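# Move glass graduated cylinder between shelved benches, standing upright

## Task

Take the graduated cylinder from the shelved bench near the door and set it standing upright on the work surface of the shelved bench near the window. The cylinder must never tip over or reach the floor. Because it is glass, a drop of more than a few centimetres or any hard knock breaks it and fails the task. At the end, release it and move the robot away. The cylinder must stay in place without the robot holding it. The robot itself must not fall or finish tilted.

## Robot and tools

ROBOT. A wheeled base with a vertical column, a tilting head and two six-joint arms (left and right), each ending in a two-finger gripper. Folded, it measures 0.73 m long, 0.62 m wide and 1.88 m tall, with its front 0.40 m ahead of the column. The base drives forward/back and turns in place only; it cannot move sideways.

FRAMES. Base frame: origin on the floor under the column, between the drive wheels; x forward, y left, z up, in metres. left_hand and right_hand are reported in this frame as the point where the fingers meet (tips extend 8 mm further). A hand's z axis points along the fingers, its y axis across the opening. Odometry frame is the base frame at scene start; base_odometry counts wheel turns, so slip shows as travel. Heading is positive to the left, -3.142 to 3.142.

execute_actions. Arguments: "actions", a list holding one action or none (empty just returns state and pictures), and optional "cameras", a list of names from cam_head_left, cam_head_right, cam_left_wrist, cam_right_wrist, nav_camera, all (omitted/null/["all"] gives every camera, [] gives none). An action may contain:
- "base" with exactly one key: translate_m (relative drive distance in metres from where the base last measured itself, -3 to 3, positive forward) or rotate_rad (relative turn in radians, -3.2 to 3.2, positive counter-clockwise seen from above).
- "joints": a single object keyed by joint name, covering both arms and the head, each value an absolute target. head_tilt_rad -0.61 to 1.308 (0 is about level, positive tilts down). left_joint1_rad..left_joint6_rad and right_joint1_rad..right_joint6_rad in radians: joint1 -2.879 to 2.879, joint2 0 to 3.141, joint3 0 to 3.019, joint4 -1.692 to 1.57, joint5 -1.57 to 1.57 (positive swings the hand to the robot's right), joint6 -2.094 to 2.094 (positive rolls clockwise seen from behind). left_gripper_m / right_gripper_m 0 to 0.093, the fingertip gap in metres.
- "speeds": caps for translate_m (0.05 to 0.8 m/s) or rotate_rad (0.1 to 1 rad/s); defaults are the maxima. It does not slow arms. A base move that would last too long at its cap is refused.
Unknown keys or out-of-range values refuse the whole call. Joints left out may keep pushing toward earlier targets.

ARM GEOMETRY (approximate). With left_joint1 at -1.57 (right_joint1 at 1.57) and joints 5, 6 at 0, the arm works in a vertical plane 0.23 m beside the column, pointing ahead. Let a = j2 - 0.35, b = 1.05 + j2 - j3, c = b - j4 (c = 1.57 means fingers straight down). Hand ahead ≈ 0.12 + 0.39 sin a + 0.38 cos b + 0.25 cos c; height ≈ 1.46 + 0.39 cos a - 0.38 sin b - 0.25 sin c. Example: j2, j3, j4 = 0.93, 0.78, 0.14 gives about 0.60 m ahead, 1.21 m up. Real hands sit up to ~5 cm lower and nearer the column (more under load); trust the reported hand position. Reach is about 1 m from the shoulder, lowest about 0.47 m up; the floor is out of reach. Light loads (up to 0.3 kg) are fine from 0.65 to 1.6 m high out to 0.6 m ahead with fingers down.

GRIPPING. Fingers are 7 cm long; their outer span is 1 cm wider than the reading at the tips, 5 cm at the base; the hand body is 10 cm wide, 7 cm thick. To grasp, command an opening smaller than the object; "off_target" is then expected. A reading 0.002 m or more above the target means something is held. Small joint changes (under ~0.03 rad, 0.08 for joints 2 and 3) may not move anything. For gentle contact step about 0.05 rad per call from your last target. Lift a raised hand carefully: it can slide toward the column first.

OTHER TOOLS. wait(seconds 0 to 10) lets the scene run and returns state and pictures. zoom_image(camera, region [x0, y0, x1, y1] in pixels, top-left origin, at most 504 by 504) enlarges part of that camera's latest full picture. finished_scene(scene) ends the current scene, given its number, irreversibly; its result says whether the goal holds.

RESULTS. base_status and joint_status per motion: "done", "off_target" (resting off target, maybe still pushing), "contact_stop" (base wheel stalled; back off 0.05 m before turning), "time_out", "not_followed" with "joint command not followed" and a cause line (safety check blocked arm targets; move those joints 0.05 rad or more back the way they came, or move the other arm). on_its_own lists uncommanded behaviour; "held at" is a target, not a position. motor_effort shows wheel motors in percent, bracket = peak. turned_by_wheels vs turned_by_imu differing by over ~4% and 0.05 rad means slip or collision. base_tilt in degrees. wheel_motors_off = 1 means the wheels are switched off after an overload. Motor temperatures are listed per arm; a stop later in a reply skips remaining motion calls.

CAMERAS. Head cameras sit 1.47–1.58 m up, looking down by about head_tilt_rad. Wrist cameras look along the fingers, angled 0.62 rad toward the hand's +x; with fingers down and arm forward they look down and back toward the robot, and closed fingertips sit at image centre. nav_camera is 0.23 m up at the base front, looking ahead. Calibration data in OpenCV form is supplied.

AVOID. Dropping or knocking the glass cylinder; placing it anywhere but upright on the window bench's surface; leaving it held. Bench tops 0.30–1.20 m high can slide over the base and strike the column. Prolonged pushing by the base cuts the wheel motors; prolonged arm pushing overheats motors (worst with joint5 far to one side); ease it by resending the reported joint positions. Never let the arms collide or press on each other, especially near the centre line. Don't tip the robot.

Each tool is called after ">>>" as name(argument=value, ...), one argument or row to a line, values as JSON.

## Session

>>> execute_actions(
  actions=[
    {"joints":{"head_tilt_rad":0.3}},
  ],
)

Scene clock: 0.87 s.
Joint torques (N m, as the arm reports them, + toward a larger angle): left_arm=[-1.66 -7.95 -1.64 -2.06 -0.13  0.07] | right_arm=[-0.25 -6.97 -0.8  -1.05 -0.11  0.02]
Motor temperatures (°C, as the motors report them): left_arm=[22 24 22 24 25 21] | right_arm=[24 24 24 24 25 23]
base_odometry: x=+0.000 y=+0.000 heading=+0.000 (m, m, rad; odometry frame)
turned_by_wheels: +0.000 (rad since the last result)
turned_by_imu: +0.000 (rad since the last result)
base_tilt: forward=+0.3 right=-0.9 (deg)
base_status: not commanded
joint_positions: head_tilt_rad=+0.319 left_joint1_rad=-1.574 left_joint2_rad=+0.892 left_joint3_rad=+0.419 left_joint4_rad=-0.987 left_joint5_rad=+0.046 left_joint6_rad=+0.080 left_gripper_m=+0.094 right_joint1_rad=+1.561 right_joint2_rad=+0.913 right_joint3_rad=+0.386 right_joint4_rad=-0.937 right_joint5_rad=+0.052 right_joint6_rad=+0.096 right_gripper_m=+0.095
joint_status: all done
wheel_motors_off: 0
motor_effort: left_wheel=+2(3) right_wheel=+0(0) (%)
left_hand: x=+0.1450 y=+0.2161 z=+1.2582 quat_wxyz=(+0.450, -0.027, -0.892, +0.039) (m; base frame)
right_hand: x=+0.1306 y=-0.2362 z=+1.2543 quat_wxyz=(+0.452, -0.035, -0.890, +0.047) (m; base frame)
pictures: cam_head_left, cam_head_right, cam_left_wrist, cam_right_wrist, nav_camera
camera_calibration (this result's frames):
cam_head_left: T_world_to_cam=[[0.0878346, -0.995686, -0.0299055, 0.0938045], [-0.362943, -0.00403036, -0.931802, 1.45911], [0.927662, 0.0926985, -0.361732, 0.433519], [0, 0, 0, 1]] pos_world=[0.119175, 0.059094, 1.51922]
cam_head_right: T_world_to_cam=[[0.0661714, -0.997671, -0.0165808, -0.0316135], [-0.367415, -0.00891267, -0.930015, 1.45416], [0.9277, 0.0676324, -0.367149, 0.435431], [0, 0, 0, 1]] pos_world=[0.132422, -0.0480286, 1.51173]
Images, in order (width x height): cam_head_left 504x504, cam_head_right 504x504, cam_left_wrist 616x616, cam_right_wrist 616x616, nav_camera 504x504.

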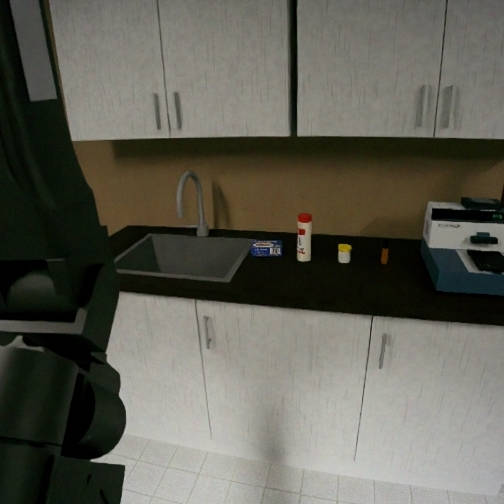

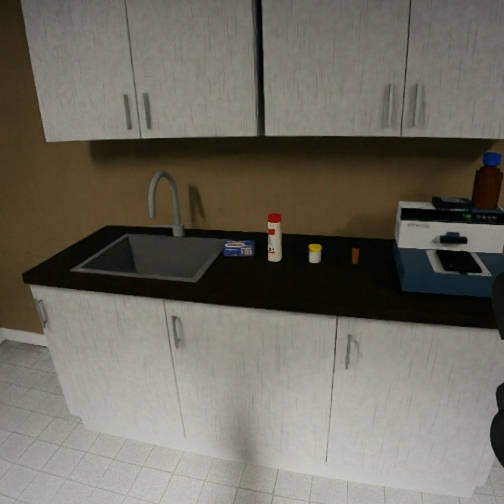

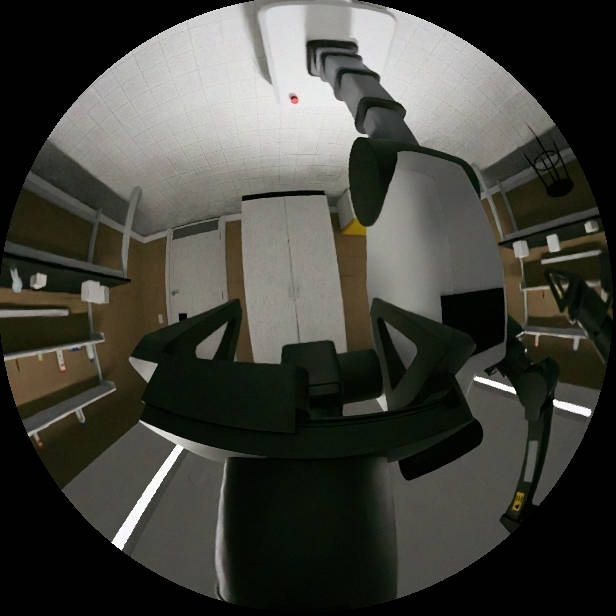

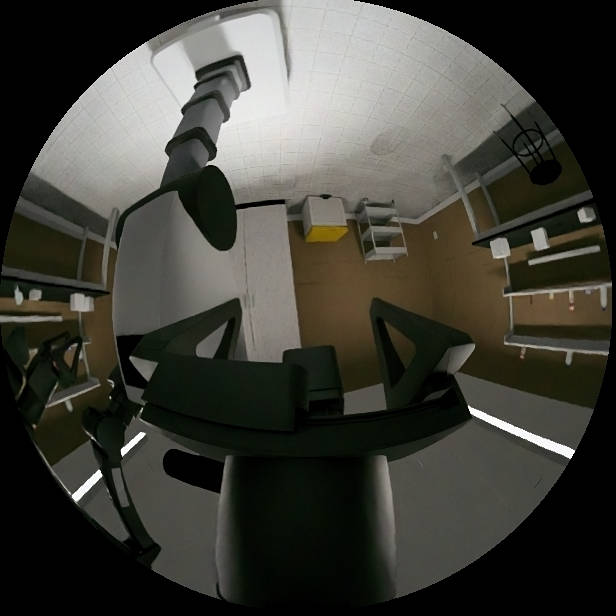

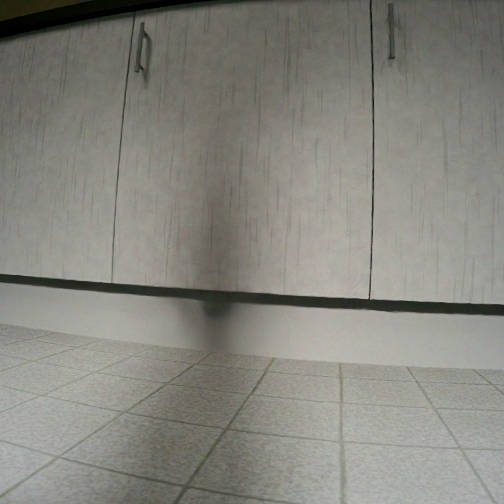

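>>> execute_actions(
  actions=[
    {"base":{"rotate_rad":1.57}},
  ],
  cameras=["cam_head_right"],
)

Scene clock: 4.07 s.
Joint torques (N m, as the arm reports them, + toward a larger angle): left_arm=[-1.87 -8.53 -1.86 -1.81 -0.18  0.16] | right_arm=[-0.31 -6.98 -0.81 -1.05 -0.12  0.02]
Motor temperatures (°C, as the motors report them): left_arm=[22 24 22 24 25 21] | right_arm=[24 24 24 24 25 23]
base_odometry: x=+0.000 y=+0.000 heading=+1.570 (m, m, rad; odometry frame)
turned_by_wheels: +1.570 (rad since the last result)
turned_by_imu: +1.567 (rad since the last result)
base_tilt: forward=+0.3 right=-0.9 (deg)
base_status: done
joint_positions: head_tilt_rad=+0.319 left_joint1_rad=-1.574 left_joint2_rad=+0.892 left_joint3_rad=+0.419 left_joint4_rad=-0.987 left_joint5_rad=+0.046 left_joint6_rad=+0.080 left_gripper_m=+0.094 right_joint1_rad=+1.561 right_joint2_rad=+0.913 right_joint3_rad=+0.386 right_joint4_rad=-0.937 right_joint5_rad=+0.052 right_joint6_rad=+0.096 right_gripper_m=+0.095
joint_status: not commanded
wheel_motors_off: 0
motor_effort: left_wheel=-1(55) right_wheel=+2(30) (%)
left_hand: x=+0.1450 y=+0.2161 z=+1.2582 quat_wxyz=(+0.450, -0.027, -0.892, +0.039) (m; base frame)
right_hand: x=+0.1306 y=-0.2362 z=+1.2543 quat_wxyz=(+0.452, -0.035, -0.890, +0.047) (m; base frame)
pictures: cam_head_right
camera_calibration (this result's frames):
cam_head_right: T_world_to_cam=[[0.0661737, -0.997671, -0.0165715, -0.031628], [-0.367284, -0.00891267, -0.930066, 1.45423], [0.927752, 0.0676324, -0.367018, 0.435227], [0, 0, 0, 1]] pos_world=[0.132426, -0.0480286, 1.51175]
Images, in order (width x height): cam_head_right 504x504.

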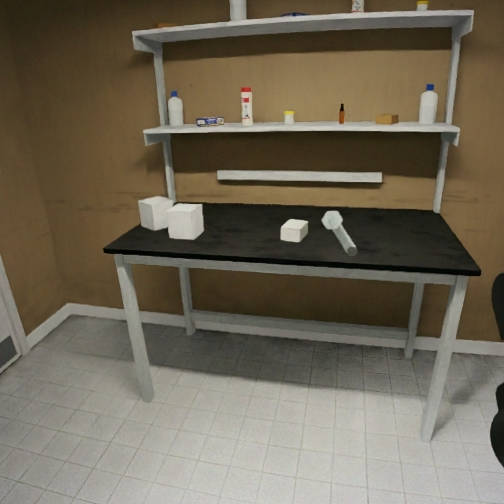

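>>> execute_actions(
  actions=[
    {"base":{"translate_m":1.5}},
  ],
  cameras=[],
)

>>> execute_actions(
  actions=[
    {"base":{"rotate_rad":-0.8},"joints":{"head_tilt_rad":0.8}},
  ],
  cameras=["cam_head_right","cam_head_left"],
)

Scene clock: 10.63 s.
Joint torques (N m, as the arm reports them, + toward a larger angle): left_arm=[-1.29 -8.43 -1.58 -1.94 -0.13  0.17] | right_arm=[-0.26 -6.59 -0.9  -1.13 -0.12  0.02]
Motor temperatures (°C, as the motors report them): left_arm=[22 24 22 24 25 21] | right_arm=[24 24 24 24 25 23]
base_odometry: x=+0.001 y=+1.491 heading=+1.570 (m, m, rad; odometry frame)
turned_by_wheels: +0.001 (rad since the last result)
turned_by_imu: +0.003 (rad since the last result)
base_tilt: forward=+0.3 right=-0.9 (deg)
base_status: translate_m off_target (by the wheels' count: +1.491 of +1.500)
joint_positions: head_tilt_rad=+0.313 left_joint1_rad=-1.574 left_joint2_rad=+0.889 left_joint3_rad=+0.423 left_joint4_rad=-0.984 left_joint5_rad=+0.046 left_joint6_rad=+0.080 left_gripper_m=+0.094 right_joint1_rad=+1.561 right_joint2_rad=+0.909 right_joint3_rad=+0.388 right_joint4_rad=-0.934 right_joint5_rad=+0.052 right_joint6_rad=+0.096 right_gripper_m=+0.095
joint_status: not commanded
wheel_motors_off: 0
motor_effort: left_wheel=+4(72) right_wheel=+3(58) (%)
left_hand: x=+0.1482 y=+0.2161 z=+1.2570 quat_wxyz=(+0.446, -0.027, -0.894, +0.039) (m; base frame)
right_hand: x=+0.1330 y=-0.2363 z=+1.2534 quat_wxyz=(+0.447, -0.035, -0.892, +0.047) (m; base frame)
pictures: none
No camera images: the call's "cameras" was empty. Leave "cameras" out to get every camera's image.

Scene clock: 12.73 s.
Joint torques (N m, as the arm reports them, + toward a larger angle): left_arm=[-1.23 -8.58 -1.7  -2.32 -0.13  0.15] | right_arm=[-0.19 -6.58 -0.89 -1.18 -0.11  0.02]
Motor temperatures (°C, as the motors report them): left_arm=[22 24 22 24 25 21] | right_arm=[24 24 24 24 25 23]
base_odometry: x=+0.001 y=+1.491 heading=+0.771 (m, m, rad; odometry frame)
turned_by_wheels: -0.799 (rad since the last result)
turned_by_imu: -0.789 (rad since the last result)
base_tilt: forward=+0.3 right=-0.9 (deg)
base_status: done
joint_positions: head_tilt_rad=+0.803 left_joint1_rad=-1.574 left_joint2_rad=+0.889 left_joint3_rad=+0.422 left_joint4_rad=-0.984 left_joint5_rad=+0.046 left_joint6_rad=+0.080 left_gripper_m=+0.094 right_joint1_rad=+1.561 right_joint2_rad=+0.909 right_joint3_rad=+0.388 right_joint4_rad=-0.934 right_joint5_rad=+0.052 right_joint6_rad=+0.096 right_gripper_m=+0.095
joint_status: all done
wheel_motors_off: 0
motor_effort: left_wheel=+3(72) right_wheel=+0(40) (%)
left_hand: x=+0.1480 y=+0.2161 z=+1.2571 quat_wxyz=(+0.446, -0.027, -0.894, +0.039) (m; base frame)
right_hand: x=+0.1331 y=-0.2363 z=+1.2533 quat_wxyz=(+0.447, -0.035, -0.892, +0.047) (m; base frame)
pictures: cam_head_left, cam_head_right
camera_calibration (this result's frames):
cam_head_left: T_world_to_cam=[[0.063851, -0.995686, -0.0673224, 0.152626], [-0.754644, -0.00403036, -0.656123, 1.05415], [0.653021, 0.0926985, -0.751645, 1.04772], [0, 0, 0, 1]] pos_world=[0.101578, 0.059094, 1.48944]
cam_head_right: T_world_to_cam=[[0.0508695, -0.997671, -0.0454518, 0.0136129], [-0.75777, -0.00891267, -0.65246, 1.04624], [0.650535, 0.0676324, -0.756459, 1.04883], [0, 0, 0, 1]] pos_world=[0.109822, -0.0480286, 1.47665]
Images, in order (width x height): cam_head_left 504x504, cam_head_right 504x504.

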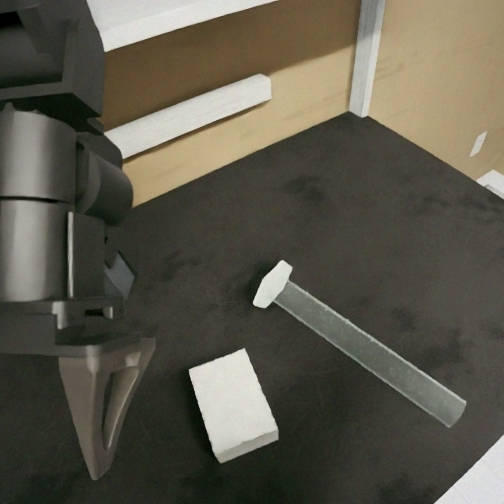

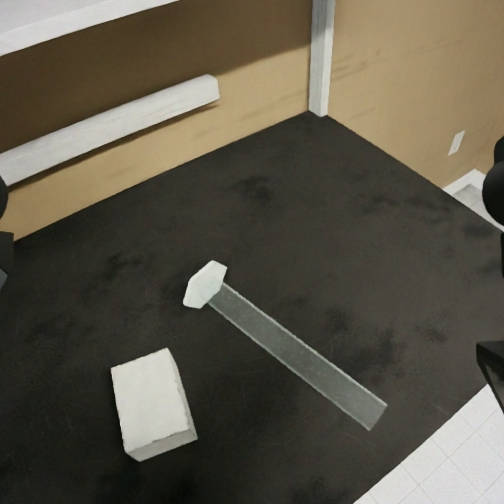

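>>> execute_actions(
  actions=[
    {"base":{"translate_m":-0.3}},
  ],
  cameras=[],
)

>>> execute_actions(
  actions=[
    {"base":{"rotate_rad":-0.45}},
  ],
  cameras=[],
)

Scene clock: 15.73 s.
Joint torques (N m, as the arm reports them, + toward a larger angle): left_arm=[-1.32 -7.36 -1.12 -1.97 -0.16  0.13] | right_arm=[-0.31 -6.48 -0.5  -1.16 -0.12  0.01]
Motor temperatures (°C, as the motors report them): left_arm=[22 24 22 24 25 21] | right_arm=[24 24 24 24 25 23]
base_odometry: x=-0.214 y=+1.282 heading=+0.770 (m, m, rad; odometry frame)
turned_by_wheels: -0.001 (rad since the last result)
turned_by_imu: -0.002 (rad since the last result)
base_tilt: forward=+0.3 right=-0.8 (deg)
base_status: done
joint_positions: head_tilt_rad=+0.803 left_joint1_rad=-1.574 left_joint2_rad=+0.889 left_joint3_rad=+0.415 left_joint4_rad=-0.984 left_joint5_rad=+0.046 left_joint6_rad=+0.080 left_gripper_m=+0.094 right_joint1_rad=+1.561 right_joint2_rad=+0.909 right_joint3_rad=+0.382 right_joint4_rad=-0.934 right_joint5_rad=+0.052 right_joint6_rad=+0.096 right_gripper_m=+0.095
joint_status: not commanded
wheel_motors_off: 0
motor_effort: left_wheel=-2(66) right_wheel=+3(50) (%)
left_hand: x=+0.1440 y=+0.2161 z=+1.2584 quat_wxyz=(+0.449, -0.027, -0.892, +0.039) (m; base frame)
right_hand: x=+0.1301 y=-0.2362 z=+1.2544 quat_wxyz=(+0.450, -0.035, -0.891, +0.047) (m; base frame)
pictures: none
No camera images: the call's "cameras" was empty. Leave "cameras" out to get every camera's image.

Scene clock: 17.40 s.
Joint torques (N m, as the arm reports them, + toward a larger angle): left_arm=[-1.49 -8.61 -1.63 -1.97 -0.13  0.08] | right_arm=[-0.28 -6.55 -0.48 -1.14 -0.11  0.02]
Motor temperatures (°C, as the motors report them): left_arm=[22 24 22 24 25 21] | right_arm=[24 24 24 24 25 23]
base_odometry: x=-0.214 y=+1.282 heading=+0.320 (m, m, rad; odometry frame)
turned_by_wheels: -0.450 (rad since the last result)
turned_by_imu: -0.444 (rad since the last result)
base_tilt: forward=+0.3 right=-0.9 (deg)
base_status: done
joint_positions: head_tilt_rad=+0.803 left_joint1_rad=-1.574 left_joint2_rad=+0.889 left_joint3_rad=+0.415 left_joint4_rad=-0.984 left_joint5_rad=+0.046 left_joint6_rad=+0.080 left_gripper_m=+0.094 right_joint1_rad=+1.561 right_joint2_rad=+0.909 right_joint3_rad=+0.382 right_joint4_rad=-0.934 right_joint5_rad=+0.052 right_joint6_rad=+0.096 right_gripper_m=+0.095
joint_status: not commanded
wheel_motors_off: 0
motor_effort: left_wheel=+2(56) right_wheel=+0(42) (%)
left_hand: x=+0.1440 y=+0.2161 z=+1.2584 quat_wxyz=(+0.449, -0.027, -0.892, +0.039) (m; base frame)
right_hand: x=+0.1301 y=-0.2362 z=+1.2544 quat_wxyz=(+0.450, -0.035, -0.891, +0.047) (m; base frame)
pictures: none
No camera images: the call's "cameras" was empty. Leave "cameras" out to get every camera's image.

>>> execute_actions(
  actions=[
    {"joints":{"left_joint2_rad":1.45,"left_joint3_rad":1.48,"left_joint4_rad":-0.55,"left_joint6_rad":1.76,"head_tilt_rad":0.6}},
  ],
  cameras=["cam_head_right","cam_left_wrist"],
)

Scene clock: 19.97 s.
Joint torques (N m, as the arm reports them, + toward a larger angle): left_arm=[ -1.18 -20.96   5.06  -0.21   0.04   0.33] | right_arm=[-0.32 -6.53 -0.47 -1.13 -0.11  0.02]
Motor temperatures (°C, as the motors report them): left_arm=[22 24 22 24 25 21] | right_arm=[24 24 24 24 25 23]
base_odometry: x=-0.214 y=+1.282 heading=+0.320 (m, m, rad; odometry frame)
turned_by_wheels: +0.000 (rad since the last result)
turned_by_imu: +0.000 (rad since the last result)
base_tilt: forward=+0.3 right=-0.9 (deg)
base_status: not commanded
joint_positions: head_tilt_rad=+0.617 left_joint1_rad=-1.574 left_joint2_rad=+1.455 left_joint3_rad=+1.469 left_joint4_rad=-0.558 left_joint5_rad=+0.046 left_joint6_rad=+1.745 left_gripper_m=+0.094 right_joint1_rad=+1.561 right_joint2_rad=+0.909 right_joint3_rad=+0.382 right_joint4_rad=-0.934 right_joint5_rad=+0.052 right_joint6_rad=+0.096 right_gripper_m=+0.095
joint_status: all done
wheel_motors_off: 0
motor_effort: left_wheel=+8(9) right_wheel=-3(3) (%)
left_hand: x=+0.6585 y=+0.2147 z=+1.0537 quat_wxyz=(-0.012, -0.766, -0.642, +0.024) (m; base frame)
right_hand: x=+0.1301 y=-0.2362 z=+1.2544 quat_wxyz=(+0.450, -0.035, -0.891, +0.047) (m; base frame)
pictures: cam_head_right, cam_left_wrist
camera_calibration (this result's frames):
cam_head_right: T_world_to_cam=[[0.0583806, -0.997671, -0.0352885, -0.00241422], [-0.624414, -0.00891267, -0.781043, 1.23759], [0.778909, 0.0676324, -0.62348, 0.837621], [0, 0, 0, 1]] pos_world=[0.120482, -0.0480286, 1.48877]
cam_left_wrist: T_world_to_cam=[[-0.985241, 0.170564, 0.0144179, 0.59202], [0.152412, 0.835804, 0.527448, -0.827859], [0.0779132, 0.521861, -0.849465, 0.856741], [0, 0, 0, 1]] pos_world=[0.642707, 0.143852, 1.15589]
Images, in order (width x height): cam_head_right 504x504, cam_left_wrist 616x616.

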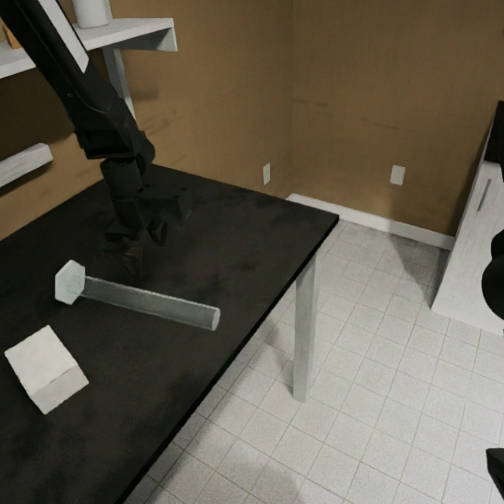

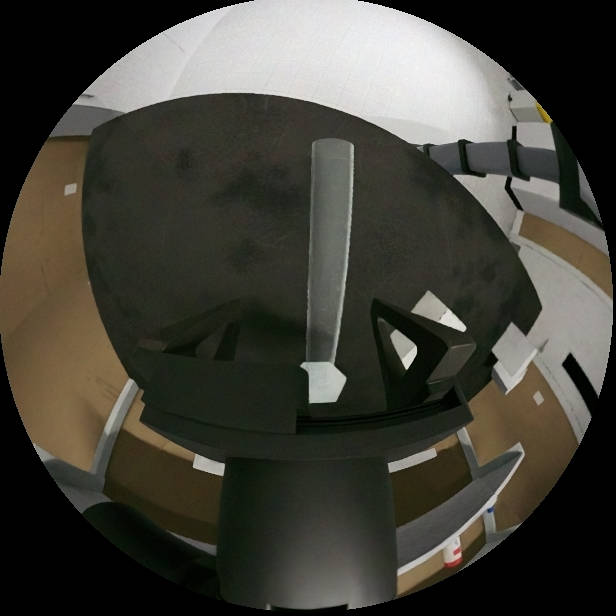

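>>> execute_actions(
  actions=[
    {"joints":{"left_joint2_rad":1.62,"left_joint3_rad":1.48,"left_joint4_rad":-0.38}},
  ],
  cameras=["cam_head_right","cam_left_wrist"],
)

Scene clock: 21.37 s.
Joint torques (N m, as the arm reports them, + toward a larger angle): left_arm=[ -2.23 -21.18   3.27   0.    -0.1    0.27] | right_arm=[-0.27 -6.52 -0.51 -1.16 -0.11  0.02]
Motor temperatures (°C, as the motors report them): left_arm=[22 24 22 24 25 21] | right_arm=[24 24 24 24 25 23]
base_odometry: x=-0.214 y=+1.282 heading=+0.320 (m, m, rad; odometry frame)
turned_by_wheels: +0.000 (rad since the last result)
turned_by_imu: +0.000 (rad since the last result)
base_tilt: forward=+0.3 right=-0.9 (deg)
base_status: not commanded
joint_positions: head_tilt_rad=+0.617 left_joint1_rad=-1.574 left_joint2_rad=+1.638 left_joint3_rad=+1.472 left_joint4_rad=-0.391 left_joint5_rad=+0.046 left_joint6_rad=+1.745 left_gripper_m=+0.094 right_joint1_rad=+1.561 right_joint2_rad=+0.909 right_joint3_rad=+0.382 right_joint4_rad=-0.934 right_joint5_rad=+0.052 right_joint6_rad=+0.096 right_gripper_m=+0.095
joint_status: all done
wheel_motors_off: 0
motor_effort: left_wheel=+8(8) right_wheel=-3(3) (%)
left_hand: x=+0.6195 y=+0.2145 z=+0.9590 quat_wxyz=(-0.008, -0.766, -0.642, +0.028) (m; base frame)
right_hand: x=+0.1301 y=-0.2362 z=+1.2544 quat_wxyz=(+0.450, -0.035, -0.891, +0.047) (m; base frame)
pictures: cam_head_right, cam_left_wrist
camera_calibration (this result's frames):
cam_head_right: T_world_to_cam=[[0.0583818, -0.997671, -0.0352865, -0.00241734], [-0.624388, -0.00891267, -0.781064, 1.23762], [0.77893, 0.0676324, -0.623453, 0.837579], [0, 0, 0, 1]] pos_world=[0.120483, -0.0480286, 1.48877]
cam_left_wrist: T_world_to_cam=[[-0.985006, 0.170594, 0.025695, 0.544035], [0.158465, 0.83579, 0.525684, -0.77382], [0.0682031, 0.521874, -0.850292, 0.786182], [0, 0, 0, 1]] pos_world=[0.604881, 0.143654, 1.06129]
Images, in order (width x height): cam_head_right 504x504, cam_left_wrist 616x616.

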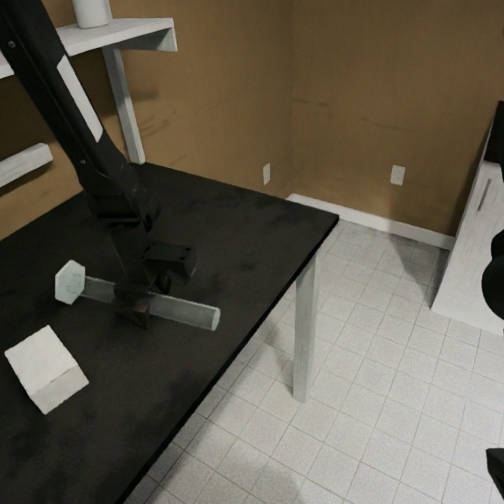

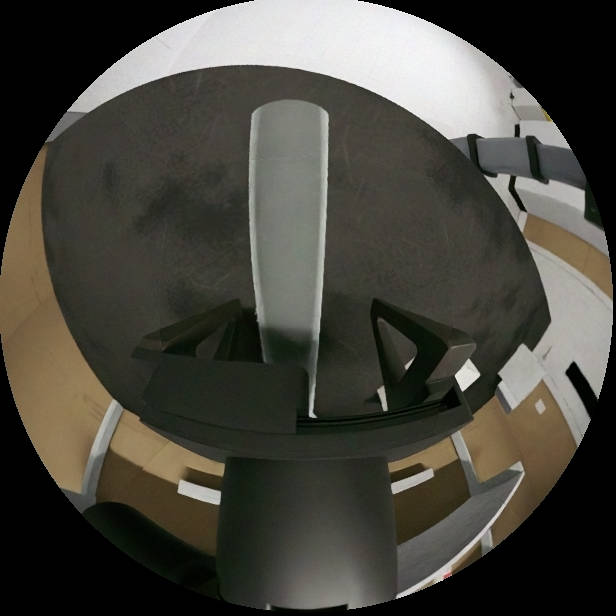

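A bit lower, then grip.

>>> execute_actions(
  actions=[
    {"joints":{"left_joint2_rad":1.68,"left_joint3_rad":1.53,"left_joint4_rad":-0.37}},
  ],
  cameras=[],
)

>>> execute_actions(
  actions=[
    {"joints":{"left_gripper_m":0.0}},
  ],
  cameras=[],
)

>>> execute_actions(
  actions=[
    {"joints":{"left_joint2_rad":1.3,"left_joint3_rad":1.4,"left_joint4_rad":-0.62}},
  ],
  cameras=["cam_head_right"],
)

Scene clock: 22.50 s.
Joint torques (N m, as the arm reports them, + toward a larger angle): left_arm=[ -1.6  -18.59   4.53  -0.02   0.02   0.21] | right_arm=[-0.28 -6.55 -0.53 -1.14 -0.11  0.02]
Motor temperatures (°C, as the motors report them): left_arm=[22 24 22 24 25 21] | right_arm=[24 24 24 24 25 23]
base_odometry: x=-0.214 y=+1.282 heading=+0.320 (m, m, rad; odometry frame)
turned_by_wheels: +0.000 (rad since the last result)
turned_by_imu: +0.000 (rad since the last result)
base_tilt: forward=+0.3 right=-0.8 (deg)
base_status: not commanded
joint_positions: head_tilt_rad=+0.617 left_joint1_rad=-1.574 left_joint2_rad=+1.655 left_joint3_rad=+1.510 left_joint4_rad=-0.381 left_joint5_rad=+0.046 left_joint6_rad=+1.745 left_gripper_m=+0.094 right_joint1_rad=+1.561 right_joint2_rad=+0.909 right_joint3_rad=+0.382 right_joint4_rad=-0.934 right_joint5_rad=+0.052 right_joint6_rad=+0.096 right_gripper_m=+0.095
joint_status: all done
wheel_motors_off: 0
motor_effort: left_wheel=+8(9) right_wheel=-3(3) (%)
left_hand: x=+0.6361 y=+0.2145 z=+0.9551 quat_wxyz=(-0.018, -0.766, -0.642, +0.016) (m; base frame)
right_hand: x=+0.1301 y=-0.2362 z=+1.2544 quat_wxyz=(+0.450, -0.035, -0.891, +0.047) (m; base frame)
pictures: none
No camera images: the call's "cameras" was empty. Leave "cameras" out to get every camera's image.

Scene clock: 23.23 s.
Joint torques (N m, as the arm reports them, + toward a larger angle): left_arm=[ -1.72 -18.66   4.26  -0.11  -0.02   0.27] | right_arm=[-0.31 -6.51 -0.47 -1.16 -0.12  0.02]
Motor temperatures (°C, as the motors report them): left_arm=[22 24 22 24 25 21] | right_arm=[24 24 24 24 25 23]
base_odometry: x=-0.214 y=+1.282 heading=+0.320 (m, m, rad; odometry frame)
turned_by_wheels: +0.000 (rad since the last result)
turned_by_imu: +0.000 (rad since the last result)
base_tilt: forward=+0.3 right=-0.9 (deg)
base_status: not commanded
joint_positions: head_tilt_rad=+0.617 left_joint1_rad=-1.574 left_joint2_rad=+1.656 left_joint3_rad=+1.510 left_joint4_rad=-0.381 left_joint5_rad=+0.046 left_joint6_rad=+1.747 left_gripper_m=+0.042 right_joint1_rad=+1.561 right_joint2_rad=+0.909 right_joint3_rad=+0.382 right_joint4_rad=-0.934 right_joint5_rad=+0.052 right_joint6_rad=+0.096 right_gripper_m=+0.095
joint_status: left_gripper_m off_target (ended at +0.042, target +0.000)
wheel_motors_off: 0
motor_effort: left_wheel=+8(8) right_wheel=-3(3) (%)
left_hand: x=+0.6358 y=+0.2144 z=+0.9548 quat_wxyz=(-0.018, -0.767, -0.641, +0.017) (m; base frame)
right_hand: x=+0.1301 y=-0.2362 z=+1.2544 quat_wxyz=(+0.450, -0.035, -0.891, +0.047) (m; base frame)
pictures: none
No camera images: the call's "cameras" was empty. Leave "cameras" out to get every camera's image.

Scene clock: 24.67 s.
Joint torques (N m, as the arm reports them, + toward a larger angle): left_arm=[ -1.77 -19.13   5.24  -0.74  -0.21   0.23] | right_arm=[-0.29 -6.52 -0.44 -1.17 -0.12  0.02]
Motor temperatures (°C, as the motors report them): left_arm=[22 25 23 24 25 21] | right_arm=[24 24 24 24 25 23]
base_odometry: x=-0.214 y=+1.282 heading=+0.320 (m, m, rad; odometry frame)
turned_by_wheels: +0.000 (rad since the last result)
turned_by_imu: +0.000 (rad since the last result)
base_tilt: forward=+0.3 right=-0.8 (deg)
base_status: not commanded
joint_positions: head_tilt_rad=+0.617 left_joint1_rad=-1.574 left_joint2_rad=+1.296 left_joint3_rad=+1.394 left_joint4_rad=-0.612 left_joint5_rad=+0.049 left_joint6_rad=+1.751 left_gripper_m=+0.042 right_joint1_rad=+1.561 right_joint2_rad=+0.909 right_joint3_rad=+0.382 right_joint4_rad=-0.934 right_joint5_rad=+0.052 right_joint6_rad=+0.096 right_gripper_m=+0.095
joint_status: all done
wheel_motors_off: 0
motor_effort: left_wheel=+10(9) right_wheel=-4(4) (%)
left_hand: x=+0.6612 y=+0.2143 z=+1.1237 quat_wxyz=(-0.023, -0.768, -0.640, +0.013) (m; base frame)
right_hand: x=+0.1301 y=-0.2362 z=+1.2544 quat_wxyz=(+0.450, -0.035, -0.891, +0.047) (m; base frame)
pictures: cam_head_right
camera_calibration (this result's frames):
cam_head_right: T_world_to_cam=[[0.0583838, -0.997671, -0.0352831, -0.00242258], [-0.624343, -0.00891267, -0.781099, 1.23768], [0.778965, 0.0676324, -0.623409, 0.837509], [0, 0, 0, 1]] pos_world=[0.120486, -0.0480286, 1.48877]
Images, in order (width x height): cam_head_right 504x504.

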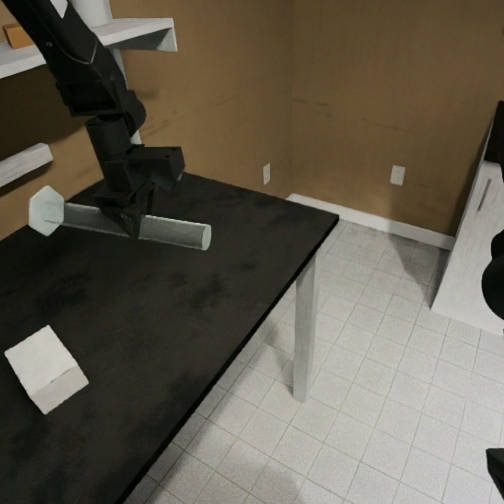

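>>> execute_actions(
  actions=[
    {"base":{"rotate_rad":-1.89},"speeds":{"rotate_rad":0.6}},
  ],
  cameras=[],
)

>>> execute_actions(
  actions=[
    {"joints":{"left_joint2_rad":1.85,"left_joint3_rad":1.4,"left_joint4_rad":1.5,"left_joint6_rad":0.0,"head_tilt_rad":0.3}},
  ],
  cameras=["cam_head_right"],
)

Scene clock: 29.23 s.
Joint torques (N m, as the arm reports them, + toward a larger angle): left_arm=[ -1.8  -19.77   5.16  -0.58  -0.19   0.22] | right_arm=[-0.24 -6.56 -0.47 -1.14 -0.12  0.02]
Motor temperatures (°C, as the motors report them): left_arm=[22 25 23 24 25 21] | right_arm=[24 24 24 24 25 23]
base_odometry: x=-0.214 y=+1.282 heading=-1.569 (m, m, rad; odometry frame)
turned_by_wheels: -1.889 (rad since the last result)
turned_by_imu: -1.892 (rad since the last result)
base_tilt: forward=+0.3 right=-0.9 (deg)
base_status: done
joint_positions: head_tilt_rad=+0.617 left_joint1_rad=-1.574 left_joint2_rad=+1.296 left_joint3_rad=+1.394 left_joint4_rad=-0.612 left_joint5_rad=+0.050 left_joint6_rad=+1.751 left_gripper_m=+0.042 right_joint1_rad=+1.561 right_joint2_rad=+0.909 right_joint3_rad=+0.382 right_joint4_rad=-0.934 right_joint5_rad=+0.052 right_joint6_rad=+0.096 right_gripper_m=+0.095
joint_status: not commanded
wheel_motors_off: 0
motor_effort: left_wheel=+2(35) right_wheel=-2(23) (%)
left_hand: x=+0.6612 y=+0.2142 z=+1.1237 quat_wxyz=(-0.023, -0.768, -0.640, +0.014) (m; base frame)
right_hand: x=+0.1301 y=-0.2362 z=+1.2544 quat_wxyz=(+0.450, -0.035, -0.891, +0.047) (m; base frame)
pictures: none
No camera images: the call's "cameras" was empty. Leave "cameras" out to get every camera's image.

Scene clock: 31.20 s.
Joint torques (N m, as the arm reports them, + toward a larger angle): left_arm=[ -1.92 -20.53   2.04   2.23  -0.21  -0.03] | right_arm=[-0.28 -6.48 -0.49 -1.16 -0.12  0.02]
Motor temperatures (°C, as the motors report them): left_arm=[22 25 23 24 25 21] | right_arm=[24 24 24 24 25 23]
base_odometry: x=-0.214 y=+1.282 heading=-1.569 (m, m, rad; odometry frame)
turned_by_wheels: +0.000 (rad since the last result)
turned_by_imu: +0.000 (rad since the last result)
base_tilt: forward=+0.3 right=-0.9 (deg)
base_status: not commanded
joint_positions: head_tilt_rad=+0.319 left_joint1_rad=-1.574 left_joint2_rad=+1.857 left_joint3_rad=+1.395 left_joint4_rad=+1.467 left_joint5_rad=+0.047 left_joint6_rad=+0.012 left_gripper_m=+0.042 right_joint1_rad=+1.561 right_joint2_rad=+0.909 right_joint3_rad=+0.382 right_joint4_rad=-0.934 right_joint5_rad=+0.052 right_joint6_rad=+0.096 right_gripper_m=+0.095
joint_status: all done
wheel_motors_off: 0
motor_effort: left_wheel=+6(6) right_wheel=-4(5) (%)
left_hand: x=+0.7771 y=+0.2143 z=+1.0874 quat_wxyz=(-0.692, -0.020, -0.722, +0.014) (m; base frame)
right_hand: x=+0.1301 y=-0.2362 z=+1.2544 quat_wxyz=(+0.450, -0.035, -0.891, +0.047) (m; base frame)
pictures: cam_head_right
camera_calibration (this result's frames):
cam_head_right: T_world_to_cam=[[0.066173, -0.997671, -0.0165744, -0.0316235], [-0.367324, -0.00891267, -0.93005, 1.45421], [0.927736, 0.0676324, -0.367058, 0.43529], [0, 0, 0, 1]] pos_world=[0.132425, -0.0480286, 1.51174]
Images, in order (width x height): cam_head_right 504x504.

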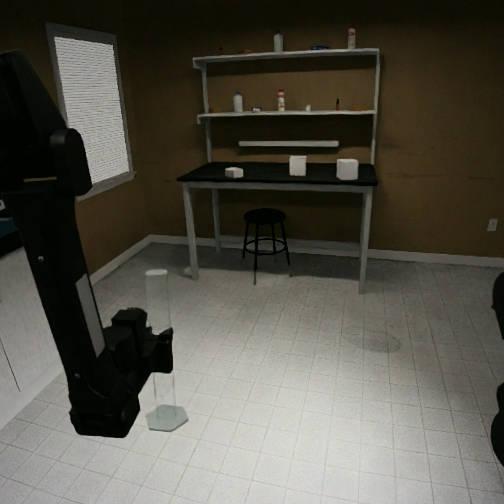

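>>> execute_actions(
  actions=[
    {"base":{"rotate_rad":0.07},"joints":{"left_joint2_rad":1.7,"left_joint3_rad":1.3,"left_joint4_rad":1.47}},
  ],
  cameras=[],
)

>>> execute_actions(
  actions=[
    {"base":{"translate_m":2.0},"speeds":{"translate_m":0.5},"joints":{"head_tilt_rad":0.5}},
  ],
  cameras=["cam_head_right"],
)

Scene clock: 32.97 s.
Joint torques (N m, as the arm reports them, + toward a larger angle): left_arm=[ -2.26 -20.82   2.84   1.41  -0.16  -0.02] | right_arm=[-0.27 -6.56 -0.47 -1.16 -0.12  0.02]
Motor temperatures (°C, as the motors report them): left_arm=[22 25 23 24 25 21] | right_arm=[24 24 24 24 25 23]
base_odometry: x=-0.214 y=+1.282 heading=-1.500 (m, m, rad; odometry frame)
turned_by_wheels: +0.069 (rad since the last result)
turned_by_imu: +0.070 (rad since the last result)
base_tilt: forward=+0.3 right=-0.9 (deg)
base_status: done
joint_positions: head_tilt_rad=+0.319 left_joint1_rad=-1.573 left_joint2_rad=+1.715 left_joint3_rad=+1.290 left_joint4_rad=+1.466 left_joint5_rad=+0.046 left_joint6_rad=+0.012 left_gripper_m=+0.042 right_joint1_rad=+1.561 right_joint2_rad=+0.909 right_joint3_rad=+0.382 right_joint4_rad=-0.934 right_joint5_rad=+0.052 right_joint6_rad=+0.096 right_gripper_m=+0.095
joint_status: all done
wheel_motors_off: 0
motor_effort: left_wheel=-4(22) right_wheel=+4(24) (%)
left_hand: x=+0.7843 y=+0.2155 z=+1.1516 quat_wxyz=(-0.705, -0.020, -0.709, +0.013) (m; base frame)
right_hand: x=+0.1301 y=-0.2362 z=+1.2544 quat_wxyz=(+0.450, -0.035, -0.891, +0.047) (m; base frame)
pictures: none
No camera images: the call's "cameras" was empty. Leave "cameras" out to get every camera's image.

Scene clock: 38.50 s.
Joint torques (N m, as the arm reports them, + toward a larger angle): left_arm=[ -1.64 -19.94   2.79   1.25  -0.12   0.04] | right_arm=[-0.27 -6.59 -0.69 -1.14 -0.12  0.02]
Motor temperatures (°C, as the motors report them): left_arm=[22 26 23 24 25 21] | right_arm=[24 24 24 24 25 23]
base_odometry: x=-0.073 y=-0.713 heading=-1.501 (m, m, rad; odometry frame)
turned_by_wheels: -0.001 (rad since the last result)
turned_by_imu: +0.006 (rad since the last result)
base_tilt: forward=+0.3 right=-0.9 (deg)
base_status: done
joint_positions: head_tilt_rad=+0.504 left_joint1_rad=-1.573 left_joint2_rad=+1.715 left_joint3_rad=+1.290 left_joint4_rad=+1.466 left_joint5_rad=+0.046 left_joint6_rad=+0.012 left_gripper_m=+0.042 right_joint1_rad=+1.561 right_joint2_rad=+0.909 right_joint3_rad=+0.385 right_joint4_rad=-0.934 right_joint5_rad=+0.052 right_joint6_rad=+0.096 right_gripper_m=+0.095
joint_status: all done
wheel_motors_off: 0
motor_effort: left_wheel=-2(60) right_wheel=+1(54) (%)
left_hand: x=+0.7844 y=+0.2155 z=+1.1518 quat_wxyz=(-0.705, -0.020, -0.709, +0.013) (m; base frame)
right_hand: x=+0.1317 y=-0.2362 z=+1.2538 quat_wxyz=(+0.449, -0.035, -0.892, +0.047) (m; base frame)
pictures: cam_head_right
camera_calibration (this result's frames):
cam_head_right: T_world_to_cam=[[0.0619896, -0.997671, -0.0284757, -0.0130863], [-0.532298, -0.00891267, -0.84651, 1.33381], [0.844284, 0.0676324, -0.53161, 0.692873], [0, 0, 0, 1]] pos_world=[0.125812, -0.0480286, 1.49705]
Images, in order (width x height): cam_head_right 504x504.

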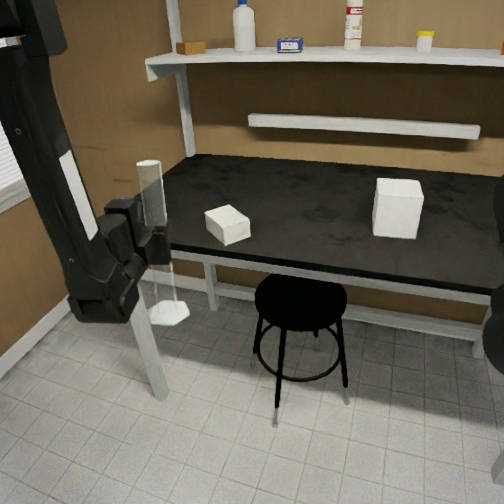

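>>> execute_actions(
  actions=[
    {"base":{"rotate_rad":0.05}},
  ],
  cameras=[],
)

>>> execute_actions(
  actions=[
    {"base":{"translate_m":0.42},"speeds":{"translate_m":0.2}},
  ],
  cameras=["cam_head_right"],
)

Scene clock: 40.00 s.
Joint torques (N m, as the arm reports them, + toward a larger angle): left_arm=[ -1.86 -20.64   2.69   1.14  -0.12  -0.01] | right_arm=[-0.21 -6.56 -0.72 -1.14 -0.12  0.02]
Motor temperatures (°C, as the motors report them): left_arm=[22 26 23 24 25 21] | right_arm=[24 24 24 24 25 23]
base_odometry: x=-0.073 y=-0.713 heading=-1.453 (m, m, rad; odometry frame)
turned_by_wheels: +0.048 (rad since the last result)
turned_by_imu: +0.047 (rad since the last result)
base_tilt: forward=+0.3 right=-0.9 (deg)
base_status: done
joint_positions: head_tilt_rad=+0.504 left_joint1_rad=-1.573 left_joint2_rad=+1.715 left_joint3_rad=+1.290 left_joint4_rad=+1.466 left_joint5_rad=+0.045 left_joint6_rad=+0.012 left_gripper_m=+0.042 right_joint1_rad=+1.561 right_joint2_rad=+0.909 right_joint3_rad=+0.385 right_joint4_rad=-0.934 right_joint5_rad=+0.052 right_joint6_rad=+0.096 right_gripper_m=+0.095
joint_status: not commanded
wheel_motors_off: 0
motor_effort: left_wheel=-1(52) right_wheel=+1(43) (%)
left_hand: x=+0.7844 y=+0.2156 z=+1.1518 quat_wxyz=(-0.705, -0.020, -0.709, +0.013) (m; base frame)
right_hand: x=+0.1317 y=-0.2362 z=+1.2538 quat_wxyz=(+0.449, -0.035, -0.892, +0.047) (m; base frame)
pictures: none
No camera images: the call's "cameras" was empty. Leave "cameras" out to get every camera's image.

Scene clock: 43.20 s.
Joint torques (N m, as the arm reports them, + toward a larger angle): left_arm=[ -1.93 -20.78   2.55   1.26  -0.12  -0.01] | right_arm=[-0.29 -6.6  -0.71 -1.13 -0.11  0.02]
Motor temperatures (°C, as the motors report them): left_arm=[22 26 23 24 25 21] | right_arm=[24 24 24 24 25 23]
base_odometry: x=-0.024 y=-1.130 heading=-1.452 (m, m, rad; odometry frame)
turned_by_wheels: +0.001 (rad since the last result)
turned_by_imu: +0.003 (rad since the last result)
base_tilt: forward=+0.3 right=-0.9 (deg)
base_status: done
joint_positions: head_tilt_rad=+0.505 left_joint1_rad=-1.573 left_joint2_rad=+1.715 left_joint3_rad=+1.290 left_joint4_rad=+1.466 left_joint5_rad=+0.045 left_joint6_rad=+0.012 left_gripper_m=+0.042 right_joint1_rad=+1.561 right_joint2_rad=+0.909 right_joint3_rad=+0.385 right_joint4_rad=-0.934 right_joint5_rad=+0.052 right_joint6_rad=+0.096 right_gripper_m=+0.095
joint_status: not commanded
wheel_motors_off: 0
motor_effort: left_wheel=+1(75) right_wheel=+0(36) (%)
left_hand: x=+0.7844 y=+0.2156 z=+1.1518 quat_wxyz=(-0.705, -0.020, -0.709, +0.013) (m; base frame)
right_hand: x=+0.1317 y=-0.2362 z=+1.2538 quat_wxyz=(+0.449, -0.035, -0.892, +0.047) (m; base frame)
pictures: cam_head_right
camera_calibration (this result's frames):
cam_head_right: T_world_to_cam=[[0.0619852, -0.997671, -0.0284853, -0.0130714], [-0.532428, -0.00891267, -0.846428, 1.33369], [0.844203, 0.0676324, -0.53174, 0.693077], [0, 0, 0, 1]] pos_world=[0.125806, -0.0480286, 1.49704]
Images, in order (width x height): cam_head_right 504x504.

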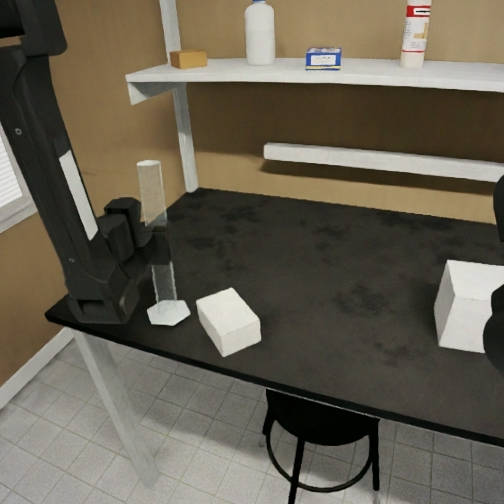

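Advance a bit more and lower.

>>> execute_actions(
  actions=[
    {"base":{"translate_m":0.12},"speeds":{"translate_m":0.15}},
  ],
  cameras=[],
)

>>> execute_actions(
  actions=[
    {"joints":{"left_joint2_rad":1.82,"left_joint3_rad":1.38,"left_joint4_rad":1.5}},
  ],
  cameras=["cam_head_right"],
)

Scene clock: 45.10 s.
Joint torques (N m, as the arm reports them, + toward a larger angle): left_arm=[ -1.57 -20.55   2.91   1.3   -0.11  -0.01] | right_arm=[-0.27 -6.59 -0.78 -1.15 -0.11  0.02]
Motor temperatures (°C, as the motors report them): left_arm=[22 26 23 24 25 21] | right_arm=[24 24 24 24 25 23]
base_odometry: x=-0.009 y=-1.249 heading=-1.452 (m, m, rad; odometry frame)
turned_by_wheels: +0.000 (rad since the last result)
turned_by_imu: +0.001 (rad since the last result)
base_tilt: forward=+0.3 right=-0.8 (deg)
base_status: done
joint_positions: head_tilt_rad=+0.505 left_joint1_rad=-1.573 left_joint2_rad=+1.715 left_joint3_rad=+1.291 left_joint4_rad=+1.466 left_joint5_rad=+0.045 left_joint6_rad=+0.012 left_gripper_m=+0.042 right_joint1_rad=+1.561 right_joint2_rad=+0.909 right_joint3_rad=+0.387 right_joint4_rad=-0.934 right_joint5_rad=+0.052 right_joint6_rad=+0.096 right_gripper_m=+0.095
joint_status: not commanded
wheel_motors_off: 0
motor_effort: left_wheel=+1(42) right_wheel=+0(32) (%)
left_hand: x=+0.7847 y=+0.2156 z=+1.1520 quat_wxyz=(-0.705, -0.020, -0.709, +0.013) (m; base frame)
right_hand: x=+0.1323 y=-0.2363 z=+1.2536 quat_wxyz=(+0.448, -0.035, -0.892, +0.047) (m; base frame)
pictures: none
No camera images: the call's "cameras" was empty. Leave "cameras" out to get every camera's image.

Scene clock: 45.97 s.
Joint torques (N m, as the arm reports them, + toward a larger angle): left_arm=[ -1.8  -16.74   2.81   1.24  -0.12   0.03] | right_arm=[-0.32 -6.32 -0.81 -1.13 -0.12  0.02]
Motor temperatures (°C, as the motors report them): left_arm=[22 26 23 24 25 21] | right_arm=[24 24 24 24 25 23]
base_odometry: x=-0.009 y=-1.249 heading=-1.452 (m, m, rad; odometry frame)
turned_by_wheels: +0.000 (rad since the last result)
turned_by_imu: +0.000 (rad since the last result)
base_tilt: forward=+0.3 right=-0.9 (deg)
base_status: not commanded
joint_positions: head_tilt_rad=+0.505 left_joint1_rad=-1.573 left_joint2_rad=+1.781 left_joint3_rad=+1.372 left_joint4_rad=+1.500 left_joint5_rad=+0.045 left_joint6_rad=+0.009 left_gripper_m=+0.042 right_joint1_rad=+1.561 right_joint2_rad=+0.909 right_joint3_rad=+0.387 right_joint4_rad=-0.934 right_joint5_rad=+0.052 right_joint6_rad=+0.096 right_gripper_m=+0.095
joint_status: all done
wheel_motors_off: 0
motor_effort: left_wheel=+2(2) right_wheel=-1(1) (%)
left_hand: x=+0.7946 y=+0.2156 z=+1.1397 quat_wxyz=(-0.722, -0.019, -0.691, +0.013) (m; base frame)
right_hand: x=+0.1323 y=-0.2363 z=+1.2536 quat_wxyz=(+0.448, -0.035, -0.892, +0.047) (m; base frame)
pictures: cam_head_right
camera_calibration (this result's frames):
cam_head_right: T_world_to_cam=[[0.0619833, -0.997671, -0.0284894, -0.0130649], [-0.532485, -0.00891267, -0.846393, 1.33364], [0.844167, 0.0676324, -0.531797, 0.693166], [0, 0, 0, 1]] pos_world=[0.125803, -0.0480286, 1.49703]
Images, in order (width x height): cam_head_right 504x504.

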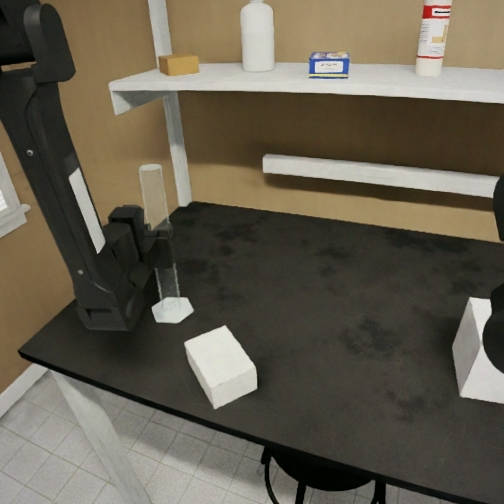

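Torque dropped: it's resting on the table. Release and back away.

>>> execute_actions(
  actions=[
    {"joints":{"left_gripper_m":0.09}},
  ],
  cameras=[],
)

>>> execute_actions(
  actions=[
    {"base":{"translate_m":-0.4},"speeds":{"translate_m":0.2}},
  ],
  cameras=["cam_head_right"],
)

Scene clock: 47.20 s.
Joint torques (N m, as the arm reports them, + toward a larger angle): left_arm=[ -2.01 -17.33   2.47   1.38  -0.11   0.05] | right_arm=[-0.3  -6.56 -0.79 -1.15 -0.11  0.02]
Motor temperatures (°C, as the motors report them): left_arm=[22 26 23 24 25 21] | right_arm=[24 24 24 24 25 23]
base_odometry: x=-0.009 y=-1.249 heading=-1.452 (m, m, rad; odometry frame)
turned_by_wheels: +0.000 (rad since the last result)
turned_by_imu: +0.000 (rad since the last result)
base_tilt: forward=+0.3 right=-0.9 (deg)
base_status: not commanded
joint_positions: head_tilt_rad=+0.505 left_joint1_rad=-1.573 left_joint2_rad=+1.799 left_joint3_rad=+1.372 left_joint4_rad=+1.500 left_joint5_rad=+0.045 left_joint6_rad=+0.009 left_gripper_m=+0.090 right_joint1_rad=+1.561 right_joint2_rad=+0.909 right_joint3_rad=+0.387 right_joint4_rad=-0.934 right_joint5_rad=+0.052 right_joint6_rad=+0.096 right_gripper_m=+0.095
joint_status: all done
wheel_motors_off: 0
motor_effort: left_wheel=+2(2) right_wheel=-1(1) (%)
left_hand: x=+0.7888 y=+0.2156 z=+1.1277 quat_wxyz=(-0.716, -0.019, -0.697, +0.013) (m; base frame)
right_hand: x=+0.1323 y=-0.2363 z=+1.2536 quat_wxyz=(+0.448, -0.035, -0.892, +0.047) (m; base frame)
pictures: none
No camera images: the call's "cameras" was empty. Leave "cameras" out to get every camera's image.

Scene clock: 50.23 s.
Joint torques (N m, as the arm reports them, + toward a larger angle): left_arm=[ -2.78 -18.03   2.65   1.04  -0.07   0.03] | right_arm=[-0.31 -6.63 -0.65 -1.16 -0.11  0.02]
Motor temperatures (°C, as the motors report them): left_arm=[22 26 23 24 25 21] | right_arm=[24 24 24 24 25 23]
base_odometry: x=-0.057 y=-0.852 heading=-1.451 (m, m, rad; odometry frame)
turned_by_wheels: +0.001 (rad since the last result)
turned_by_imu: +0.000 (rad since the last result)
base_tilt: forward=+0.3 right=-0.9 (deg)
base_status: done
joint_positions: head_tilt_rad=+0.505 left_joint1_rad=-1.573 left_joint2_rad=+1.801 left_joint3_rad=+1.373 left_joint4_rad=+1.500 left_joint5_rad=+0.045 left_joint6_rad=+0.009 left_gripper_m=+0.090 right_joint1_rad=+1.561 right_joint2_rad=+0.909 right_joint3_rad=+0.385 right_joint4_rad=-0.934 right_joint5_rad=+0.052 right_joint6_rad=+0.096 right_gripper_m=+0.095
joint_status: not commanded
wheel_motors_off: 0
motor_effort: left_wheel=+0(44) right_wheel=-1(32) (%)
left_hand: x=+0.7883 y=+0.2156 z=+1.1262 quat_wxyz=(-0.716, -0.019, -0.698, +0.013) (m; base frame)
right_hand: x=+0.1313 y=-0.2362 z=+1.2540 quat_wxyz=(+0.449, -0.035, -0.892, +0.047) (m; base frame)
pictures: cam_head_right
camera_calibration (this result's frames):
cam_head_right: T_world_to_cam=[[0.0619817, -0.997671, -0.0284928, -0.0130597], [-0.53253, -0.00891267, -0.846364, 1.33359], [0.844139, 0.0676324, -0.531842, 0.693237], [0, 0, 0, 1]] pos_world=[0.1258, -0.0480286, 1.49703]
Images, in order (width x height): cam_head_right 504x504.

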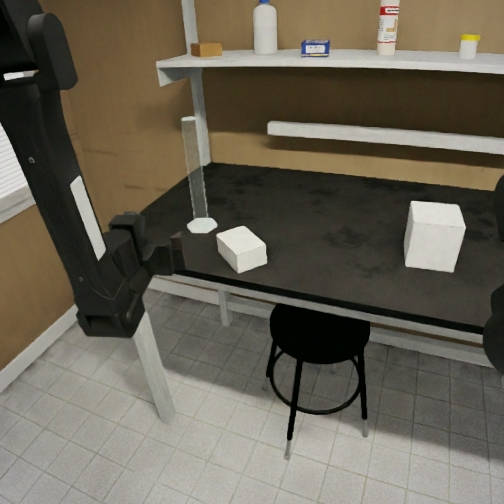

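>>> finished_scene(
  scene=1,
)

The scene is finished: the task was done.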